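# Move the odd-colored relay into the black tray

## Task

Find the one relay whose button color differs from the other five, pull it out, and leave it in the black parts tray. The task fails if any other relay ends up partly lifted or tilted, if the result only holds while the robot supports it, if anything the robot last touched settles by more than about a fingernail's thickness once released, or if anything leaves the table.

## Robot and tools

Robot: one six-joint arm (waist, shoulder, elbow, forearm roll, wrist pitch, wrist roll) ending in a two-finger parallel gripper. Its fingers extend along the gripper's +z axis and close along its x axis. The reported end_effector_position is the point midway between the pads; the fingertips extend 17.5 mm past it. A flat block juts about 9 cm out toward the gripper's -y side and rotates with it, so keep it clear of relays and the tray. Pure rotations pivot about the pad midpoint, which is 25 mm off the last joint's axis toward -y.

Scene frame: origin on the table surface under the arm base, +z up, +x forward, +y to the left when facing +x. Positions are in metres, orientation as a wxyz quaternion, velocities in m/s and rad/s. The printed hand position may be slightly wrong, especially when reaching far.

The 9-number row (used by execute_actions and move), every value in [-1, 1], in this order: dx, dy, dz, rx, ry, rz, position, force_limit, speed. There is one row per step; there is only one arm, so no per-arm lists.
- dx, dy, dz, rx, ry, rz: an offset, not a pose, expressed in the gripper's own axes, taken from the gripper pose shown in the latest result that contains it (before any such result in the scene, or for a second call inside one reply, from where the hand is when the action begins). Every row is measured from that same reference, not stacked on the previous row. A value of 1.0 equals 0.6 m for translation or 180 degrees for rotation; rx, ry, rz form a single rotation vector. All-zero offsets are not a pause: they pull the hand back to the reference pose.
- position: +1 opens fully (50 mm gap); about -0.65 brings the pads together; send -1 to grasp, which closes until the object blocks the fingers.
- force_limit: per-pad force cap, roughly 20 N at -1, 102 N at 0, 185 N at +1 (actual grip may run ~17% higher).
- speed: pad closing/opening rate, 20 mm/s at -1, 85 at 0, 150 at +1.
New force_limit or speed only apply once position changes by at least 0.01; to grip more gently, open first.

Tools:
- execute_actions {actions, pictures}: actions is a list holding at most one item. Empty list: just report the state. {"rows": [[9 numbers], ...], "steps": n}: up to 15 rows and up to 15 steps of 1/30 s (default 15); the final row repeats if rows run short. {"steps": n} alone: a wait of up to 300 steps counted from the previous result. pictures (boolean) toggles camera images; they are included by default. A refused call moves nothing.
- move {target, speed}: target is one 9-number row as above (offsets from the same reference). The hand follows a straight path there lasting 0.5 to 10 s (cut off at 10 s). speed is path top speed in m/s, 0.002 to 0.5, default 0.25; turning is capped at twice that in rad/s. Finger values are sent at the start. The path ignores obstacles and faster contact hits harder; aiming farther past a contact presses harder. The result adds a move: line with the outcome (done, off_target, moving, held, fault), acting limits (paced = clipped pose; held = some steps blocked, after which the arm may surge) and the distance remaining.
- wait {seconds}: 0 to 10 s with nothing new sent.
- zoom_image {camera, region}: camera is one of cam_head_left, cam_head_right, cam_high, cam_low, cam_wrist (all 504x504); region [x0, y0, x1, y1] in pixels, top-left origin, at most 504x504.
- finished_scene {scene}: ends and grades the current scene (pass its number); irreversible. The goal must already hold and keep holding.

Control behaviour: each step the commanded pose is clipped to within 70 mm and 16 degrees of the measured pose, then solved by damped inverse kinematics, favouring position over orientation. After an action ends the arm only continues to the last clipped pose, so far targets need follow-up commands; read the pose in the result. Joints move at most 3.14 rad/s. A "pose unreachable" line or HELD marks steps altered or blocked by the clearance check (the mount counts as part of the arm). A "Hand target" line shows where the controller is currently driving.

Result fields: object_status 0 = fingers moving; 1 = blocked while opening; 2 = blocked while closing (a real grasp, check for this); 3 = reached the commanded opening or pads met (usually nothing held). Gap in mm ≈ (250 - position_measured) × 0.202. Fingers re-close on their own if grip drops, except after gripping at force_limit -1, where status may stay 2 even with the part gone. Joint torques include offsets and noise even in free air.

Avoid: torque faults (contact torque hitting a joint's load limit: waist 52.2, shoulder 52.2, elbow 43.5, forearm roll 23.4, wrist pitch 16.5, wrist roll 16.5 N m; the arm backs off, pauses 10 s and drops the call), motor overheating from holding loads (MOTOR HOT warns at 65 °C, brakes at 80 °C), hard impacts, dropping the relay, disturbing neighbouring relays, and knocking anything off the table. Occasional external tugs on a held part or pushes on loose items may occur. Pull the relay straight up, carry it clear, set it down resting fully in the tray, open, and back off so it stands on its own.

Each tool is called after ">>>" as name(argument=value, ...) on one line, values as JSON.

## Session

>>> execute_actions(actions=[])

Scene clock: 0.00 s of 5400.00 s.
end_effector_position=(+0.3241, +0.1807, +0.1939) position_measured=3 object_status=3 end_effector_quat_wxyz=(+0.131, +0.152, +0.974, +0.104) end_effector_velocity=(+0.001, +0.000, +0.001) end_effector_angular_velocity=(+0.000, -0.002, +0.001)
Joint positions: [ 0.221  0.079 -0.248  1.908 -0.326 -2.828]
Joint velocities: [-0.     0.001 -0.001 -0.001 -0.    -0.   ]
Joint torques (N m, as the arm reports them, + toward a larger angle): no reading
Motor temperatures (°C, as the motors report them): [32 31 34 34 36 39]
Hand target: +0.324, +0.181, +0.194; +0.131, +0.152, +0.974, +0.104

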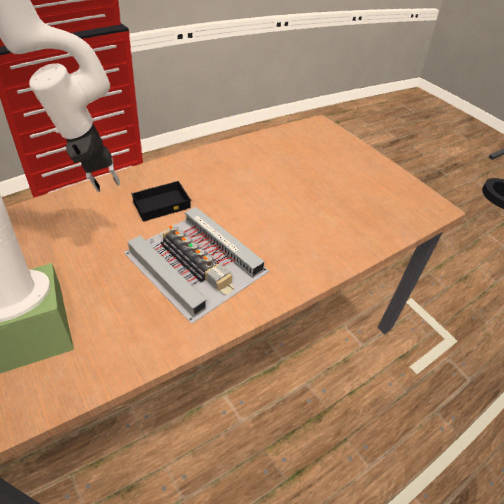

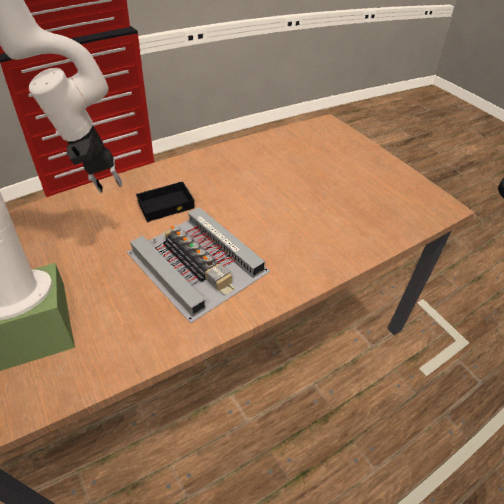

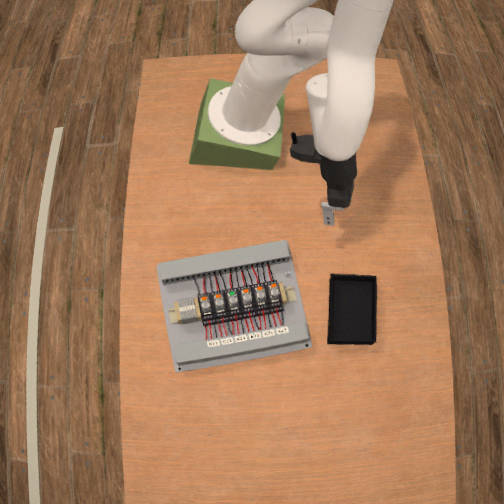

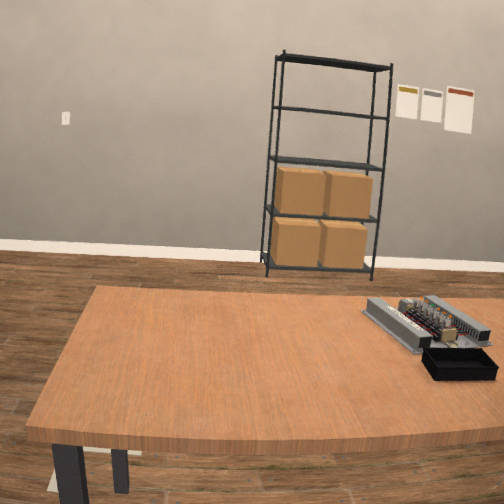

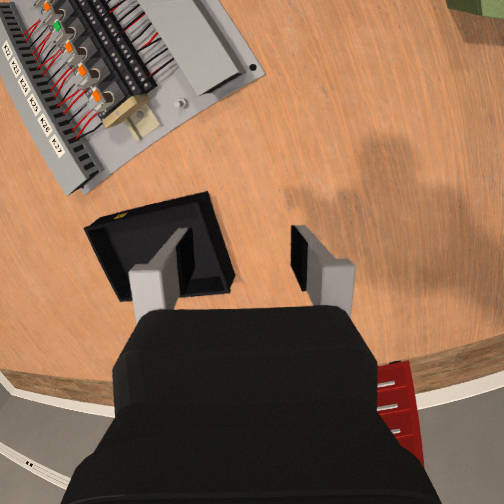

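>>> zoom_image(camera="cam_high", region=[150, 230, 390, 380])

>>> zoom_image(camera="cam_head_left", region=[120, 180, 280, 320])

Region (150, 230, 390, 380) of cam_high's 504x504 image, scaled by 2.100, with more detail than that image has; it fills the top 315 rows of this view, and the rest is white.

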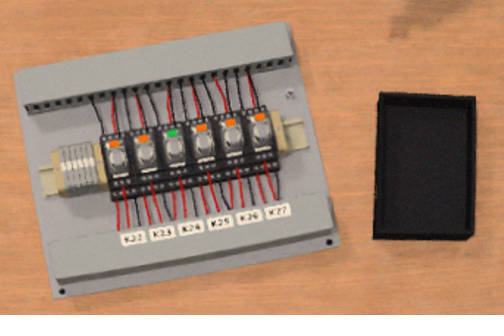

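Region (120, 180, 280, 320) of cam_head_left's 504x504 image, scaled by 3.150, with more detail than that image has; it fills the top 441 rows of this view, and the rest is white.

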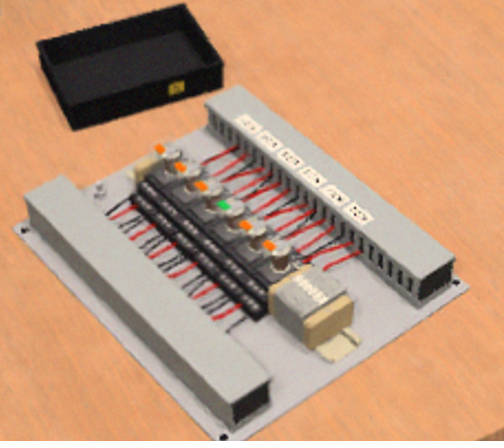

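>>> move(target=[-0.336,-0.324,-0.014,0.059,0.091,-0.158,1,-0.5,0])

Scene clock: 17.10 s of 5400.00 s.
end_effector_position=(+0.4559, -0.0670, +0.1997) position_measured=3 object_status=3 end_effector_quat_wxyz=(+0.001, -0.096, +0.995, -0.001) end_effector_velocity=(+0.000, -0.000, -0.000) end_effector_angular_velocity=(-0.003, +0.011, -0.002)
Joint positions: [-0.336 -0.453 -0.808  0.584 -0.468 -2.605]
Joint velocities: [ 0.003 -0.006 -0.009 -0.024 -0.007  0.027]
Joint torques (N m, as the arm reports them, + toward a larger angle): [-13.78  38.08 -11.45   1.05   0.1   -0.05]
Motor temperatures (°C, as the motors report them): [32 31 34 34 36 39]
Hand target: +0.456, -0.067, +0.200; +0.001, -0.096, +0.995, -0.001
Off the commanded pose: 0.001 m, 0 deg.
After step 90, 12.27 s passed at rest.
move: done
camera_calibration (this result's frames):
cam_wrist: T_world_to_cam=[[-0.985077, -0.168586, 0.0346756, 0.43045], [-0.154792, 0.955853, 0.249769, 0.089947], [-0.0752524, 0.240674, -0.967684, 0.395237], [0, 0, 0, 1]] pos_world=[0.467692, -0.108532, 0.345073]

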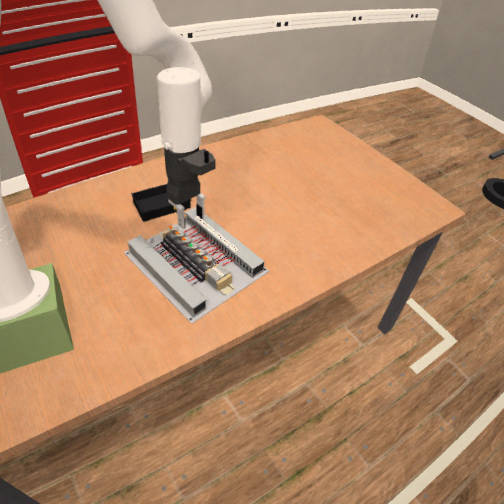

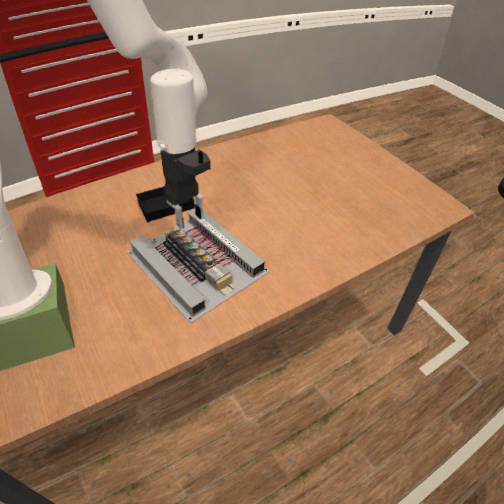

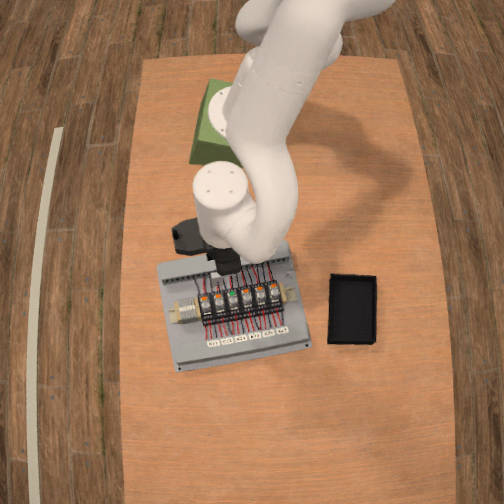

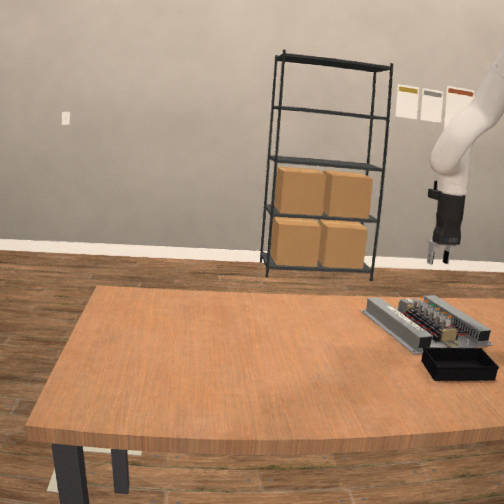

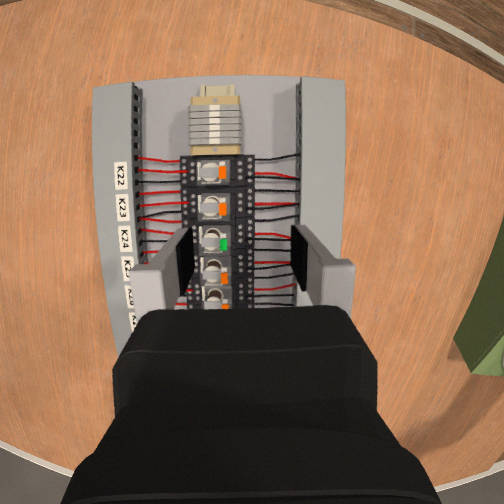

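>>> move(target=[-0.048,0.036,0.125,0,0,0,1,-0.5,0], speed=0.15)

>>> zoom_image(camera="cam_head_left", region=[120, 180, 280, 320])

>>> zoom_image(camera="cam_low", region=[364, 250, 504, 370])

Scene clock: 24.93 s of 5400.00 s.
end_effector_position=(+0.4799, -0.0403, +0.1249) position_measured=3 object_status=3 end_effector_quat_wxyz=(+0.001, -0.096, +0.995, -0.001) end_effector_velocity=(+0.000, +0.001, -0.002) end_effector_angular_velocity=(+0.002, -0.001, +0.004)
Joint positions: [-0.23  -0.622 -0.861  0.8   -0.359 -2.728]
Joint velocities: [ 0.001 -0.004 -0.     0.013  0.002 -0.015]
Joint torques (N m, as the arm reports them, + toward a larger angle): [-12.61  45.79 -10.61   2.    -0.04  -0.09]
Motor temperatures (°C, as the motors report them): [32 31 34 34 36 39]
Hand target: +0.480, -0.040, +0.125; +0.001, -0.096, +0.995, -0.001
Off the commanded pose: 0.000 m, 0 deg.
After step 90, 3.80 s passed at rest.
move: done
camera_calibration (this result's frames):
cam_wrist: T_world_to_cam=[[-0.985088, -0.168474, 0.0349051, 0.461169], [-0.154645, 0.955933, 0.249555, 0.0868391], [-0.0754105, 0.240436, -0.967731, 0.318267], [0, 0, 0, 1]] pos_world=[0.491722, -0.0818402, 0.270229]

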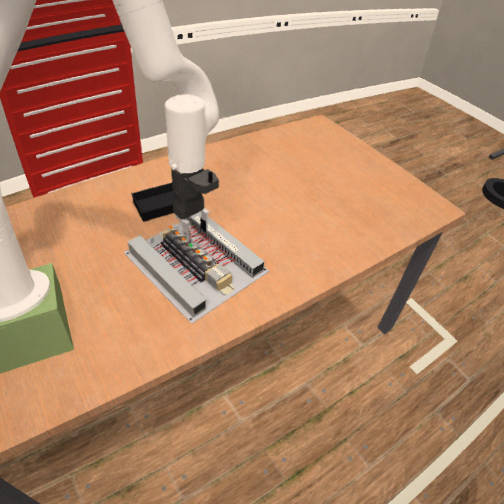

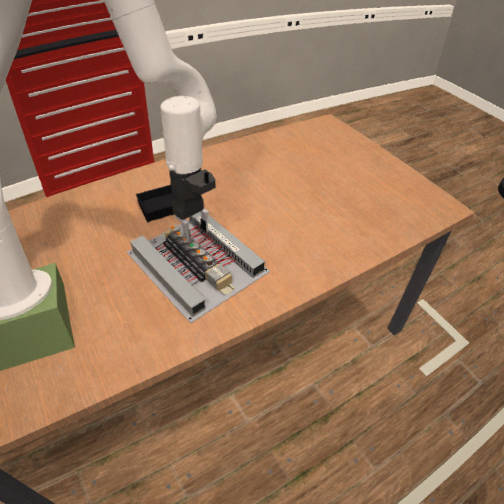

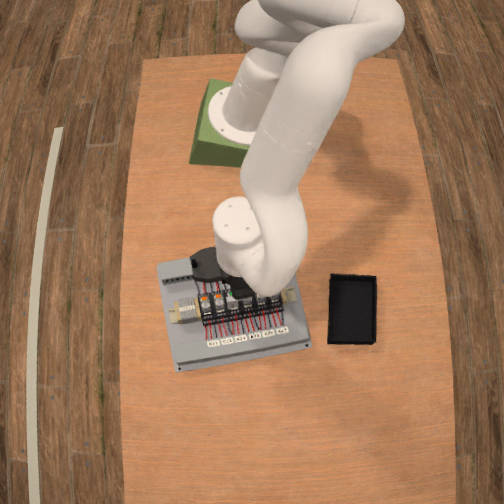

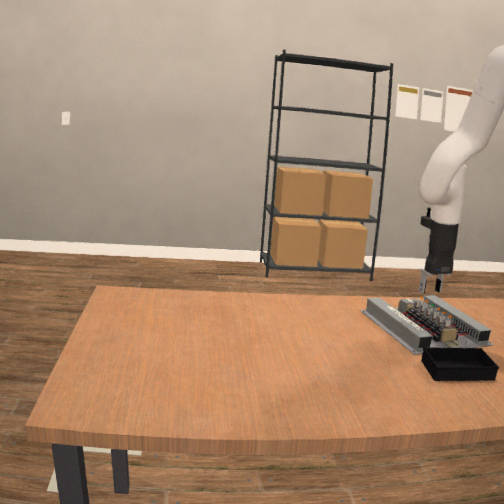

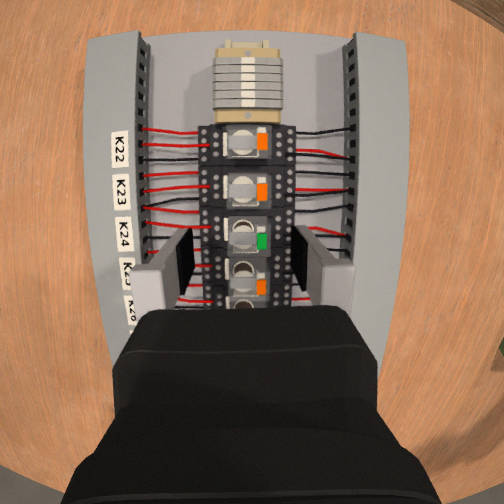

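Region (120, 180, 280, 320) of cam_head_left's 504x504 image, scaled by 3.150, with more detail than that image has; it fills the top 441 rows of this view, and the rest is white.

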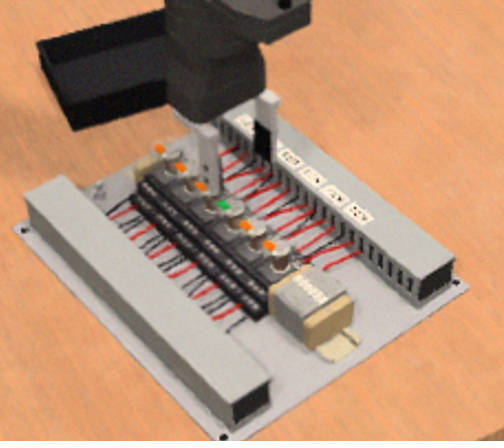

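Region (364, 250, 504, 370) of cam_low's 504x504 image, scaled by 3.600, with more detail than that image has; it fills the top 432 rows of this view, and the rest is white.

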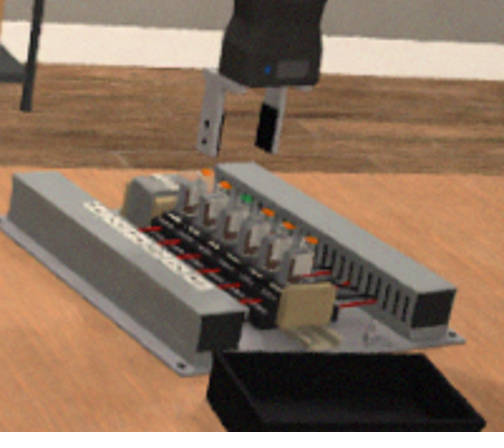

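>>> move(target=[0.003,0.004,0.06,0,0,0,0.75,-0.5,0], speed=0.08)

>>> zoom_image(camera="cam_low", region=[384, 270, 484, 350])

>>> zoom_image(camera="cam_head_right", region=[150, 200, 250, 290])

Scene clock: 34.80 s of 5400.00 s.
end_effector_position=(+0.4777, -0.0384, +0.0891) position_measured=41 object_status=3 end_effector_quat_wxyz=(+0.001, -0.096, +0.995, -0.002) end_effector_velocity=(-0.001, +0.000, -0.002) end_effector_angular_velocity=(+0.002, -0.002, +0.001)
Joint positions: [-0.207 -0.698 -0.869  0.963 -0.311 -2.878]
Joint velocities: [-0.    -0.003  0.003  0.023  0.002 -0.024]
Joint torques (N m, as the arm reports them, + toward a larger angle): [-12.6   46.37 -10.76   1.6    0.15   0.28]
Motor temperatures (°C, as the motors report them): [32 31 34 34 36 39]
Hand target: +0.478, -0.038, +0.089; +0.001, -0.096, +0.995, -0.002
Off the commanded pose: 0.000 m, 0 deg.
After step 90, 6.00 s passed at rest.
move: done
camera_calibration (this result's frames):
cam_wrist: T_world_to_cam=[[-0.985075, -0.168423, 0.0355042, 0.460473], [-0.154478, 0.95605, 0.249209, 0.0935823], [-0.0759162, 0.240005, -0.967799, 0.283203], [0, 0, 0, 1]] pos_world=[0.489557, -0.0798852, 0.234413]

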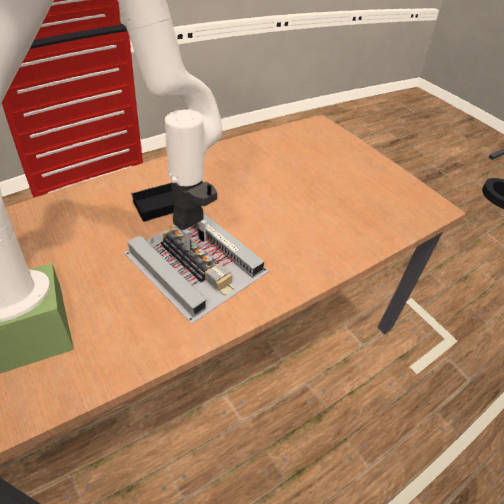

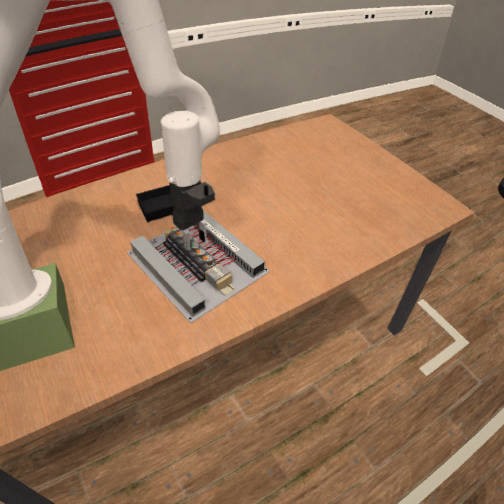

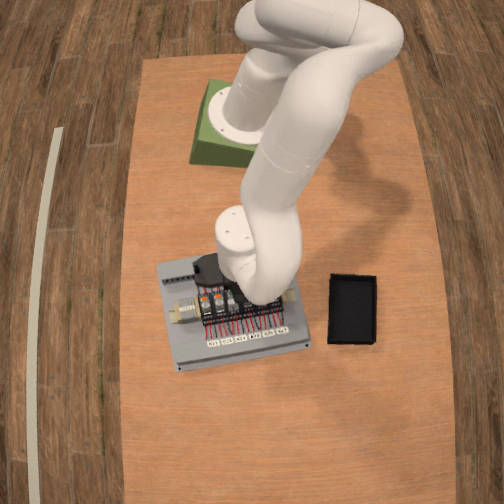

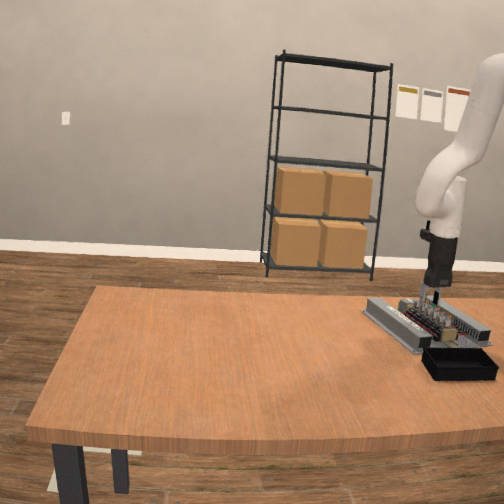

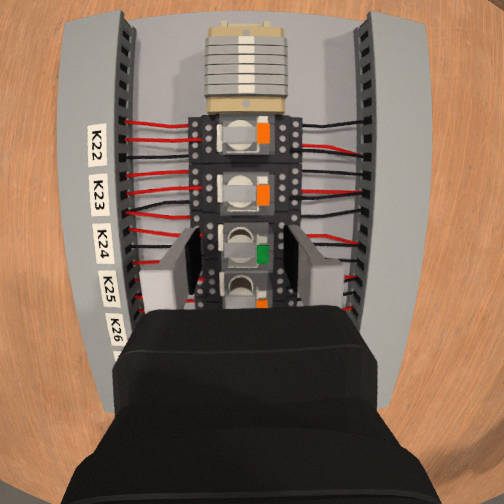

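Region (384, 270, 484, 350) of cam_low's 504x504 image, scaled by 5.040, with more detail than that image has; it fills the top 403 rows of this view, and the rest is white.

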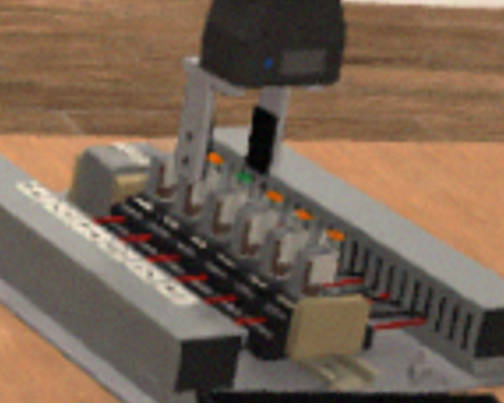

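Region (150, 200, 250, 290) of cam_head_right's 504x504 image, scaled by 5.040, with more detail than that image has; it fills the top 454 rows of this view, and the rest is white.

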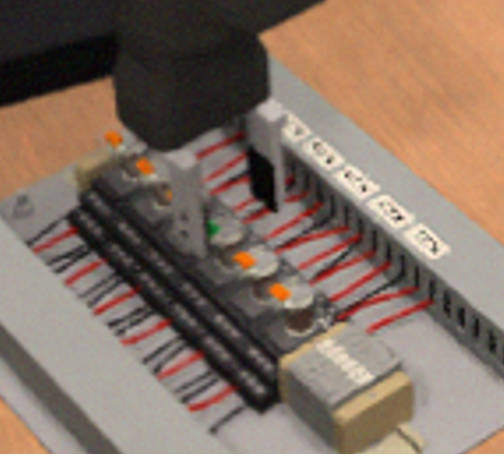

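>>> move(target=[0.002,0.002,0.05,0,0,0,0.75,-0.5,0], speed=0.04)

>>> zoom_image(camera="cam_low", region=[384, 270, 484, 350])

Scene clock: 39.87 s of 5400.00 s.
end_effector_position=(+0.4762, -0.0376, +0.0592) position_measured=41 object_status=3 end_effector_quat_wxyz=(+0.000, -0.096, +0.995, -0.002) end_effector_velocity=(-0.000, -0.000, -0.002) end_effector_angular_velocity=(+0.001, -0.003, +0.000)
Joint positions: [-0.189 -0.766 -0.883  1.124 -0.282 -3.028]
Joint velocities: [ 0.    -0.003  0.001  0.027  0.002 -0.027]
Joint torques (N m, as the arm reports them, + toward a larger angle): [-12.89  48.43 -10.81   1.84   0.48   0.29]
Motor temperatures (°C, as the motors report them): [32 32 34 34 36 39]
Hand target: +0.476, -0.038, +0.059; +0.000, -0.096, +0.995, -0.002
Off the commanded pose: 0.000 m, 0 deg.
After step 90, 1.00 s passed at rest.
move: done
camera_calibration (this result's frames):
cam_wrist: T_world_to_cam=[[-0.98506, -0.168361, 0.0362215, 0.46018], [-0.15426, 0.956131, 0.249035, 0.0998809], [-0.0765603, 0.239726, -0.967817, 0.254293], [0, 0, 0, 1]] pos_world=[0.488181, -0.0789834, 0.204567]

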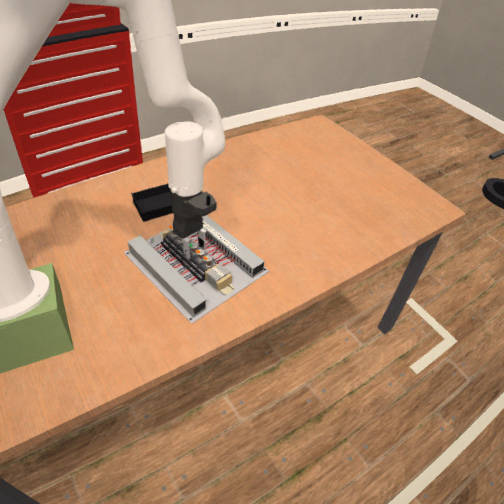

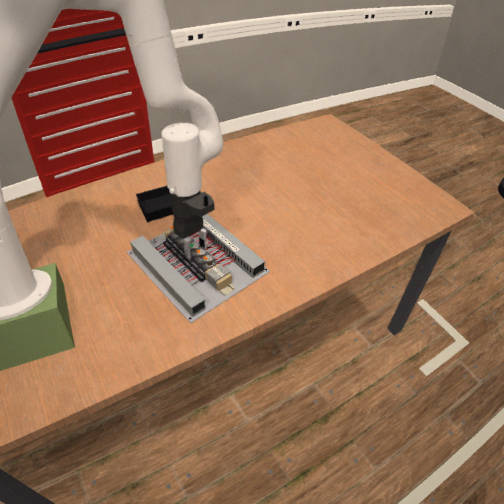

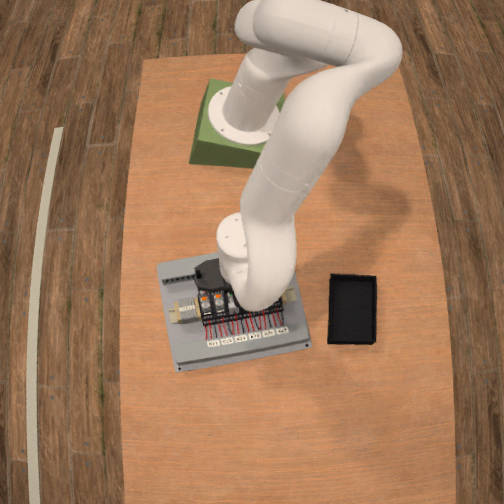

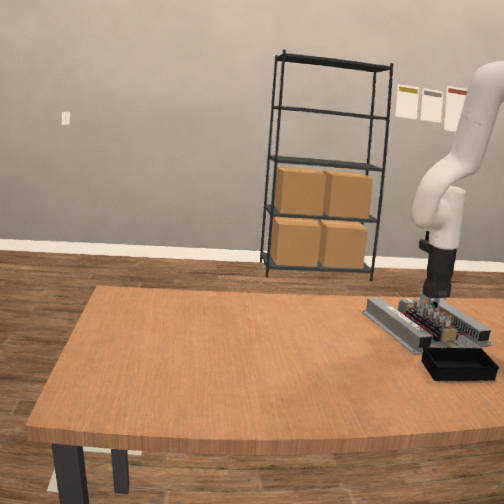

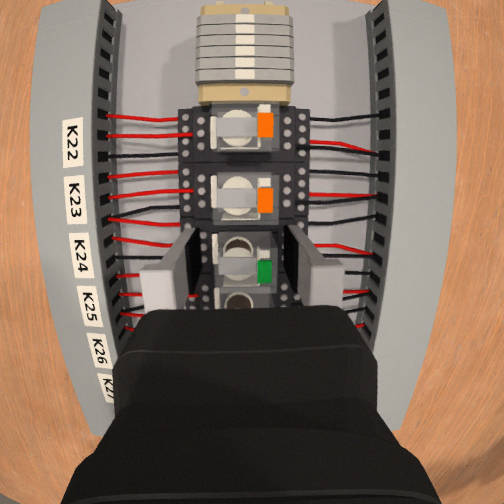

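Region (384, 270, 484, 350) of cam_low's 504x504 image, scaled by 5.040, with more detail than that image has; it fills the top 403 rows of this view, and the rest is white.

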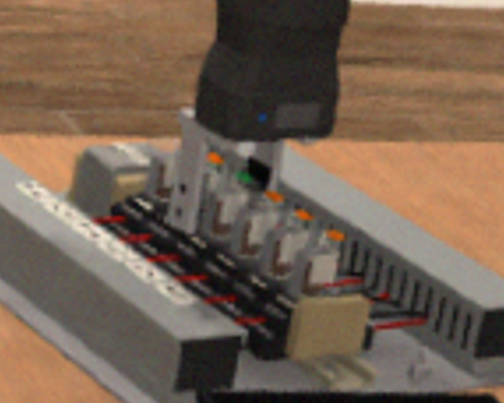

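>>> move(target=[0,0.005,0.005,0,0,0,0.75,-0.5,0], speed=0.03)

>>> move(target=[0,0,0,0,0,0,-1,-0.3,-0.5])

>>> move(target=[0,0,-0.05,0,0,0,-1,-0.3,-0.5], speed=0.03)

Scene clock: 43.97 s of 5400.00 s.
end_effector_position=(+0.4756, -0.0347, +0.0563) position_measured=41 object_status=3 end_effector_quat_wxyz=(+0.000, -0.096, +0.995, -0.002) end_effector_velocity=(+0.000, +0.001, -0.001) end_effector_angular_velocity=(-0.000, -0.001, +0.001)
Joint positions: [-0.182 -0.77  -0.882  1.146 -0.279 -3.043]
Joint velocities: [ 0.002 -0.001  0.     0.008  0.001 -0.008]
Joint torques (N m, as the arm reports them, + toward a larger angle): [-12.21  44.87  -9.81   2.23   0.39  -0.03]
Motor temperatures (°C, as the motors report them): [32 32 34 34 36 39]
Hand target: +0.476, -0.035, +0.056; +0.000, -0.096, +0.995, -0.002
Off the commanded pose: 0.000 m, 0 deg.
After step 90, 0.40 s passed at rest.
move: done
camera_calibration (this result's frames):
cam_wrist: T_world_to_cam=[[-0.985057, -0.168347, 0.0363491, 0.46019], [-0.154213, 0.956133, 0.249053, 0.0977347], [-0.0766818, 0.239726, -0.967808, 0.250753], [0, 0, 0, 1]] pos_world=[0.487613, -0.0760881, 0.201612]

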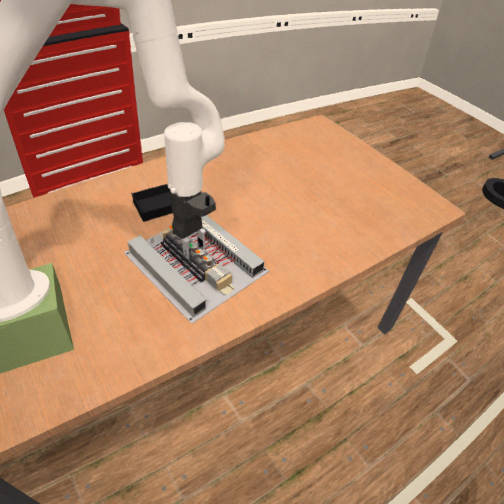

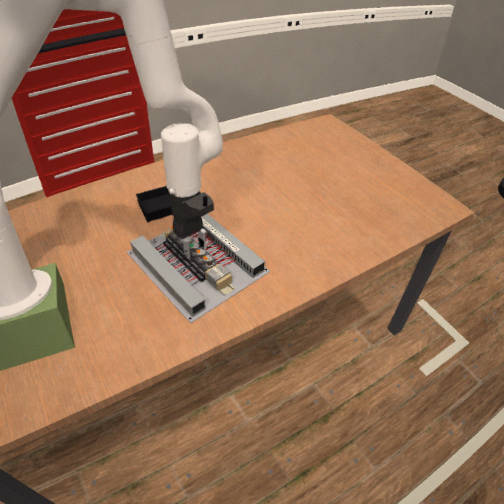

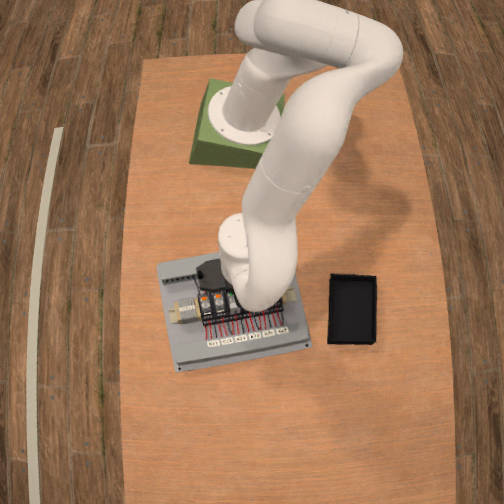

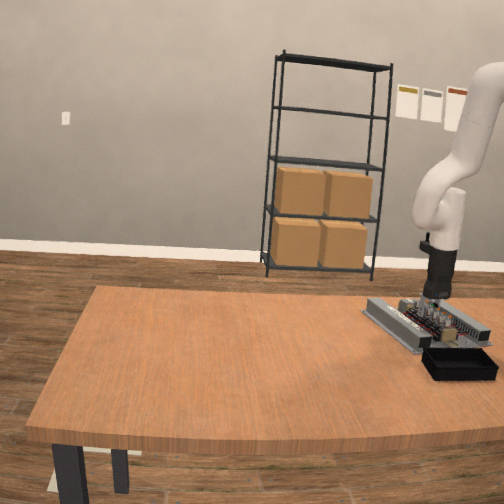

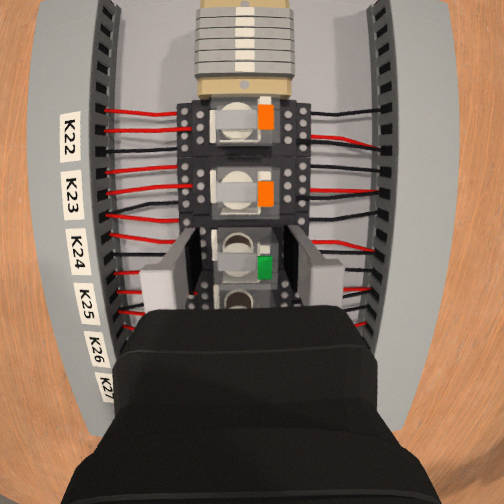

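Scene clock: 44.50 s of 5400.00 s.
end_effector_position=(+0.4748, -0.0349, +0.0561) position_measured=117 object_status=2 end_effector_quat_wxyz=(-0.000, -0.095, +0.995, -0.002) end_effector_velocity=(+0.000, +0.000, -0.000) end_effector_angular_velocity=(+0.000, -0.000, +0.002)
Joint positions: [-0.182 -0.77  -0.881  1.146 -0.279 -3.043]
Joint velocities: [ 0.001 -0.    -0.001  0.    -0.    -0.001]
Joint torques (N m, as the arm reports them, + toward a larger angle): [ -5.47  46.25 -14.92   1.07  -0.33  -0.24]
Motor temperatures (°C, as the motors report them): [32 32 34 34 36 39]
Hand target: +0.476, -0.035, +0.056; +0.000, -0.096, +0.995, -0.002
Off the commanded pose: 0.001 m, 0 deg.
move: done
camera_calibration (this result's frames):
cam_wrist: T_world_to_cam=[[-0.985171, -0.16746, 0.0373455, 0.459406], [-0.153116, 0.95632, 0.249013, 0.0973238], [-0.077414, 0.239602, -0.96778, 0.250913], [0, 0, 0, 1]] pos_world=[0.48692, -0.0762599, 0.201437]

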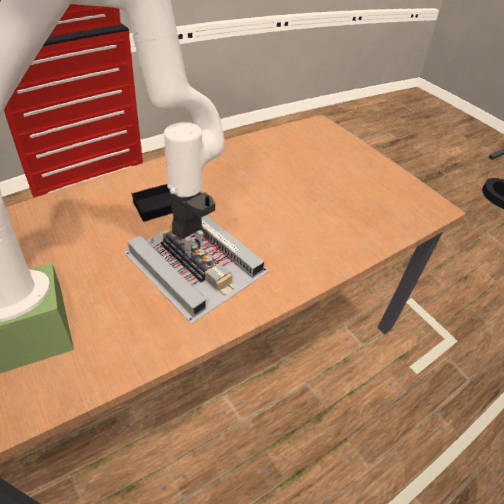

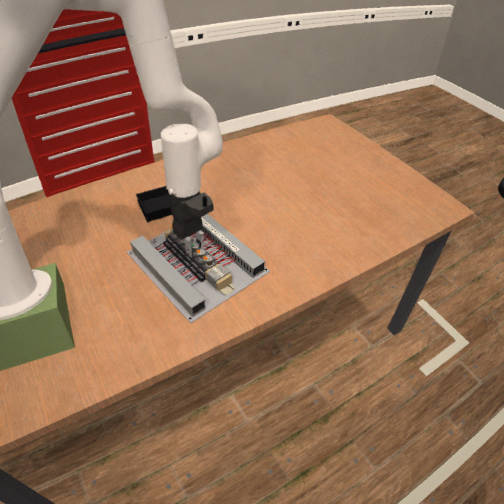

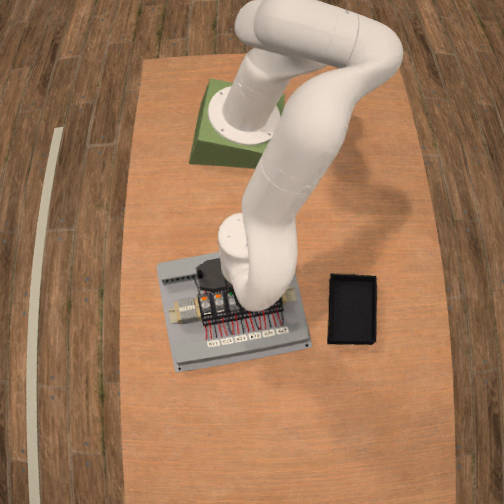

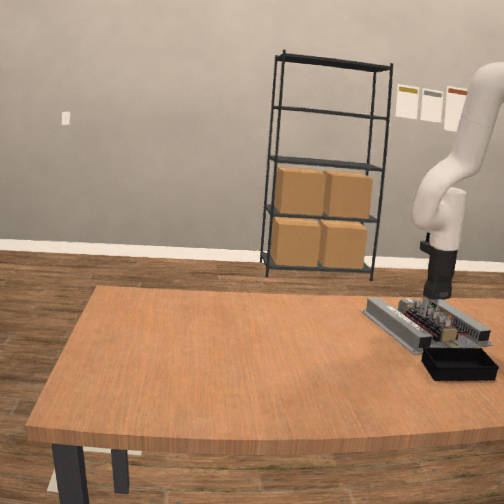

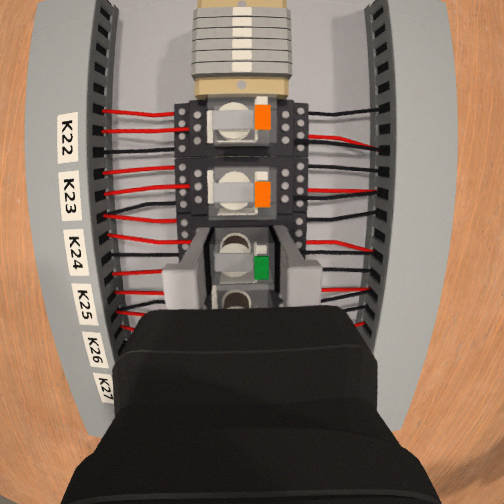

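Scene clock: 45.83 s of 5400.00 s.
end_effector_position=(+0.4749, -0.0348, +0.0860) position_measured=117 object_status=2 end_effector_quat_wxyz=(-0.000, -0.095, +0.995, -0.002) end_effector_velocity=(-0.001, +0.000, +0.000) end_effector_angular_velocity=(+0.000, +0.004, -0.001)
Joint positions: [-0.199 -0.699 -0.862  0.986 -0.306 -2.893]
Joint velocities: [-0.     0.001  0.    -0.014 -0.002  0.014]
Joint torques (N m, as the arm reports them, + toward a larger angle): [-13.23  48.66 -11.07   1.36   0.24   0.1 ]
Motor temperatures (°C, as the motors report them): [32 32 35 34 36 39]
Hand target: +0.475, -0.035, +0.086; -0.000, -0.095, +0.995, -0.002
Off the commanded pose: 0.000 m, 0 deg.
move: done
camera_calibration (this result's frames):
cam_wrist: T_world_to_cam=[[-0.985187, -0.167478, 0.0368513, 0.458472], [-0.153242, 0.956265, 0.249148, 0.0898697], [-0.0769664, 0.23981, -0.967764, 0.279635], [0, 0, 0, 1]] pos_world=[0.486974, -0.0762144, 0.231335]

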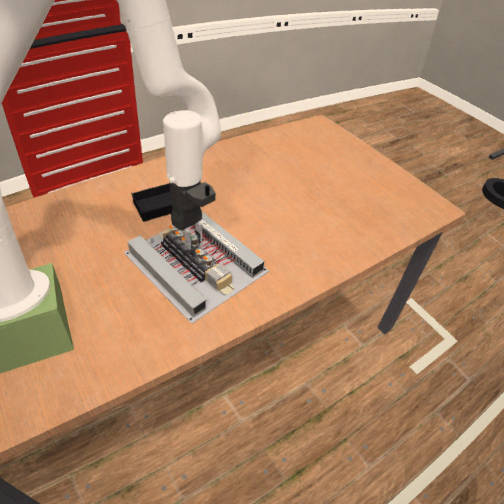

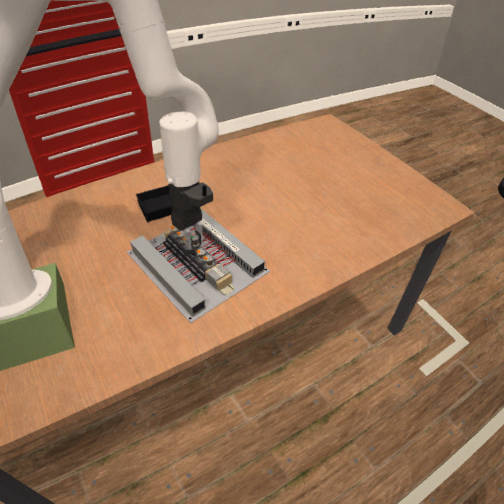

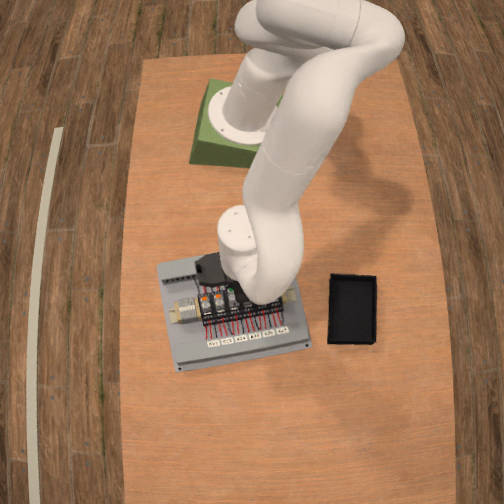

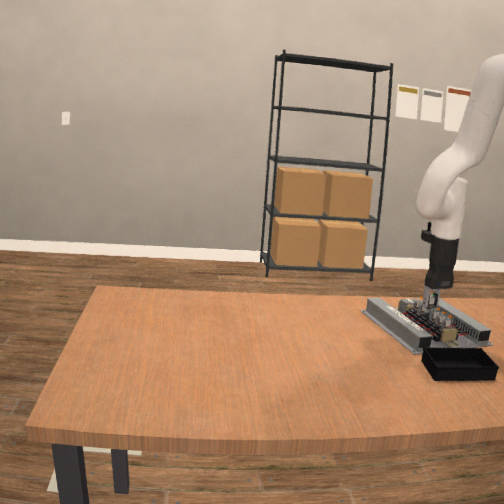

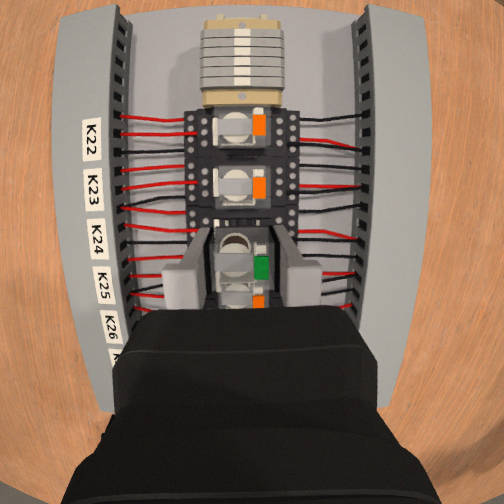

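>>> move(target=[0,0,-0.08,0,0,0,-1,-0.3,-0.5], speed=0.1)

>>> move(target=[-0.105,0.454,0,0,0,0,-1,-0.3,-0.5])

Scene clock: 51.43 s of 5400.00 s.
end_effector_position=(+0.4751, -0.0347, +0.1338) position_measured=117 object_status=2 end_effector_quat_wxyz=(+0.000, -0.095, +0.995, -0.002) end_effector_velocity=(-0.000, +0.001, +0.001) end_effector_angular_velocity=(+0.001, +0.005, -0.000)
Joint positions: [-0.225 -0.591 -0.843  0.776 -0.367 -2.697]
Joint velocities: [ 0.001  0.002 -0.003 -0.018 -0.007  0.019]
Joint torques (N m, as the arm reports them, + toward a larger angle): [-10.68  41.18 -12.25   1.18   0.39  -0.19]
Motor temperatures (°C, as the motors report them): [32 32 35 34 36 39]
Hand target: +0.475, -0.035, +0.134; +0.000, -0.095, +0.995, -0.002
Off the commanded pose: 0.000 m, 0 deg.
After step 90, 1.70 s passed at rest.
move: done
camera_calibration (this result's frames):
cam_wrist: T_world_to_cam=[[-0.985219, -0.167445, 0.036125, 0.456989], [-0.153378, 0.956222, 0.249229, 0.0779909], [-0.0762755, 0.240004, -0.967771, 0.325585], [0, 0, 0, 1]] pos_world=[0.487031, -0.0761981, 0.279146]

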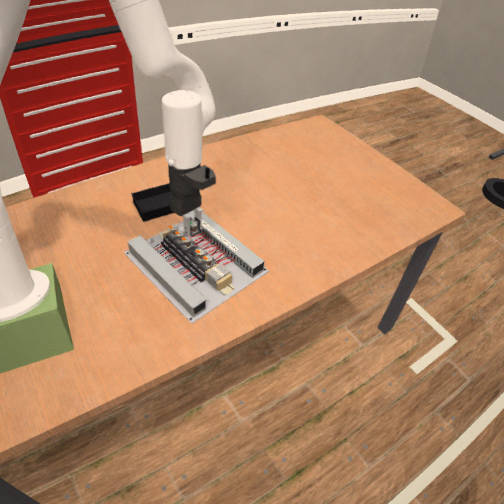

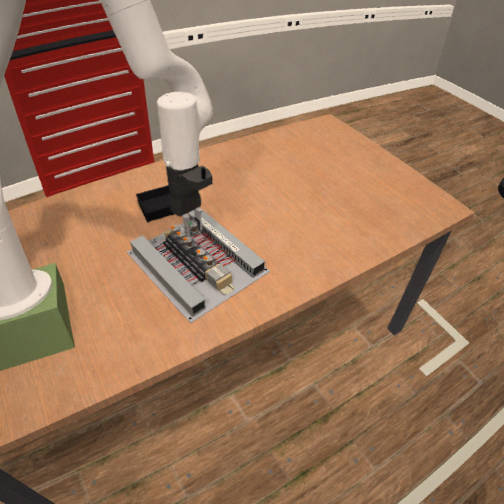

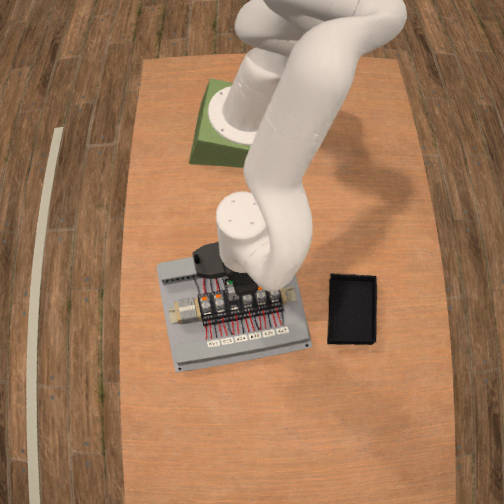

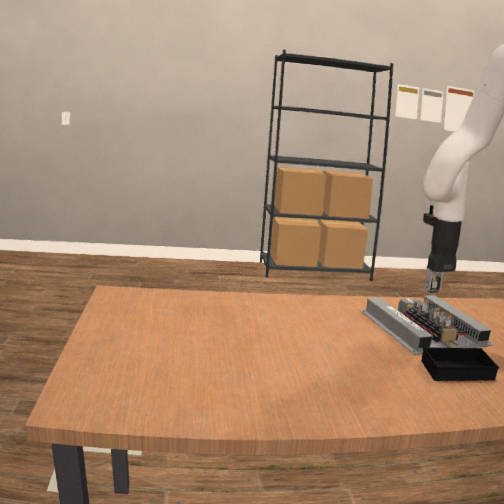

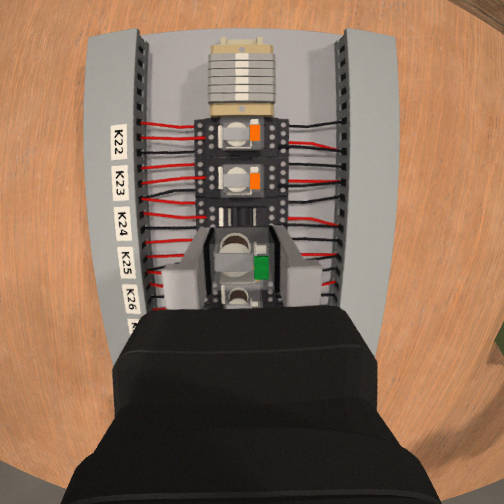

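Scene clock: 53.10 s of 5400.00 s.
end_effector_position=(+0.4844, +0.2456, +0.1335) position_measured=117 object_status=2 end_effector_quat_wxyz=(+0.001, -0.095, +0.995, +0.000) end_effector_velocity=(-0.001, +0.002, +0.000) end_effector_angular_velocity=(-0.007, +0.006, -0.003)
Joint positions: [ 0.336 -0.499 -0.933  0.649 -0.38  -1.992]
Joint velocities: [ 0.007 -0.002 -0.007 -0.029 -0.006  0.038]
Joint torques (N m, as the arm reports them, + toward a larger angle): [-11.44  47.83 -11.96   1.83   0.29   0.2 ]
Motor temperatures (°C, as the motors report them): [32 32 35 34 36 39]
Hand target: +0.484, +0.246, +0.133; +0.001, -0.095, +0.995, +0.000
Off the commanded pose: 0.001 m, 0 deg.
move: done
camera_calibration (this result's frames):
cam_wrist: T_world_to_cam=[[-0.985297, -0.167312, 0.034591, 0.513341], [-0.153328, 0.955246, 0.252973, -0.188824], [-0.0753683, 0.243949, -0.966855, 0.25718], [0, 0, 0, 1]] pos_world=[0.496225, 0.203523, 0.278666]

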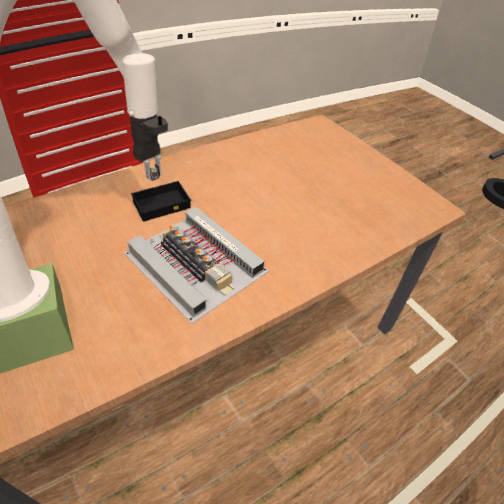

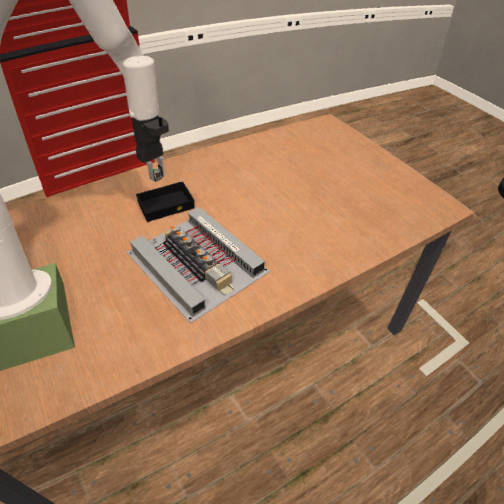

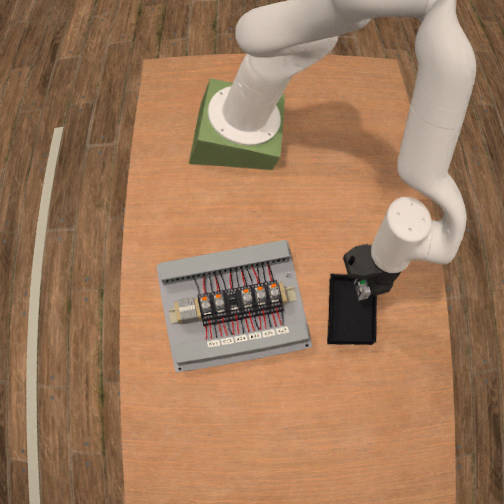

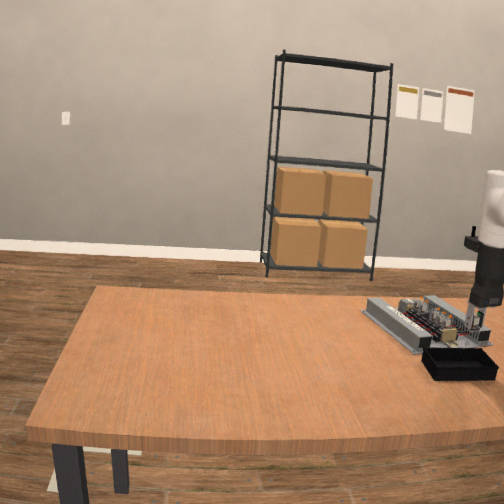

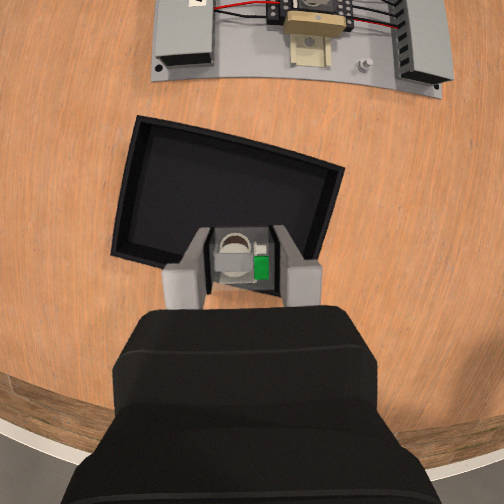

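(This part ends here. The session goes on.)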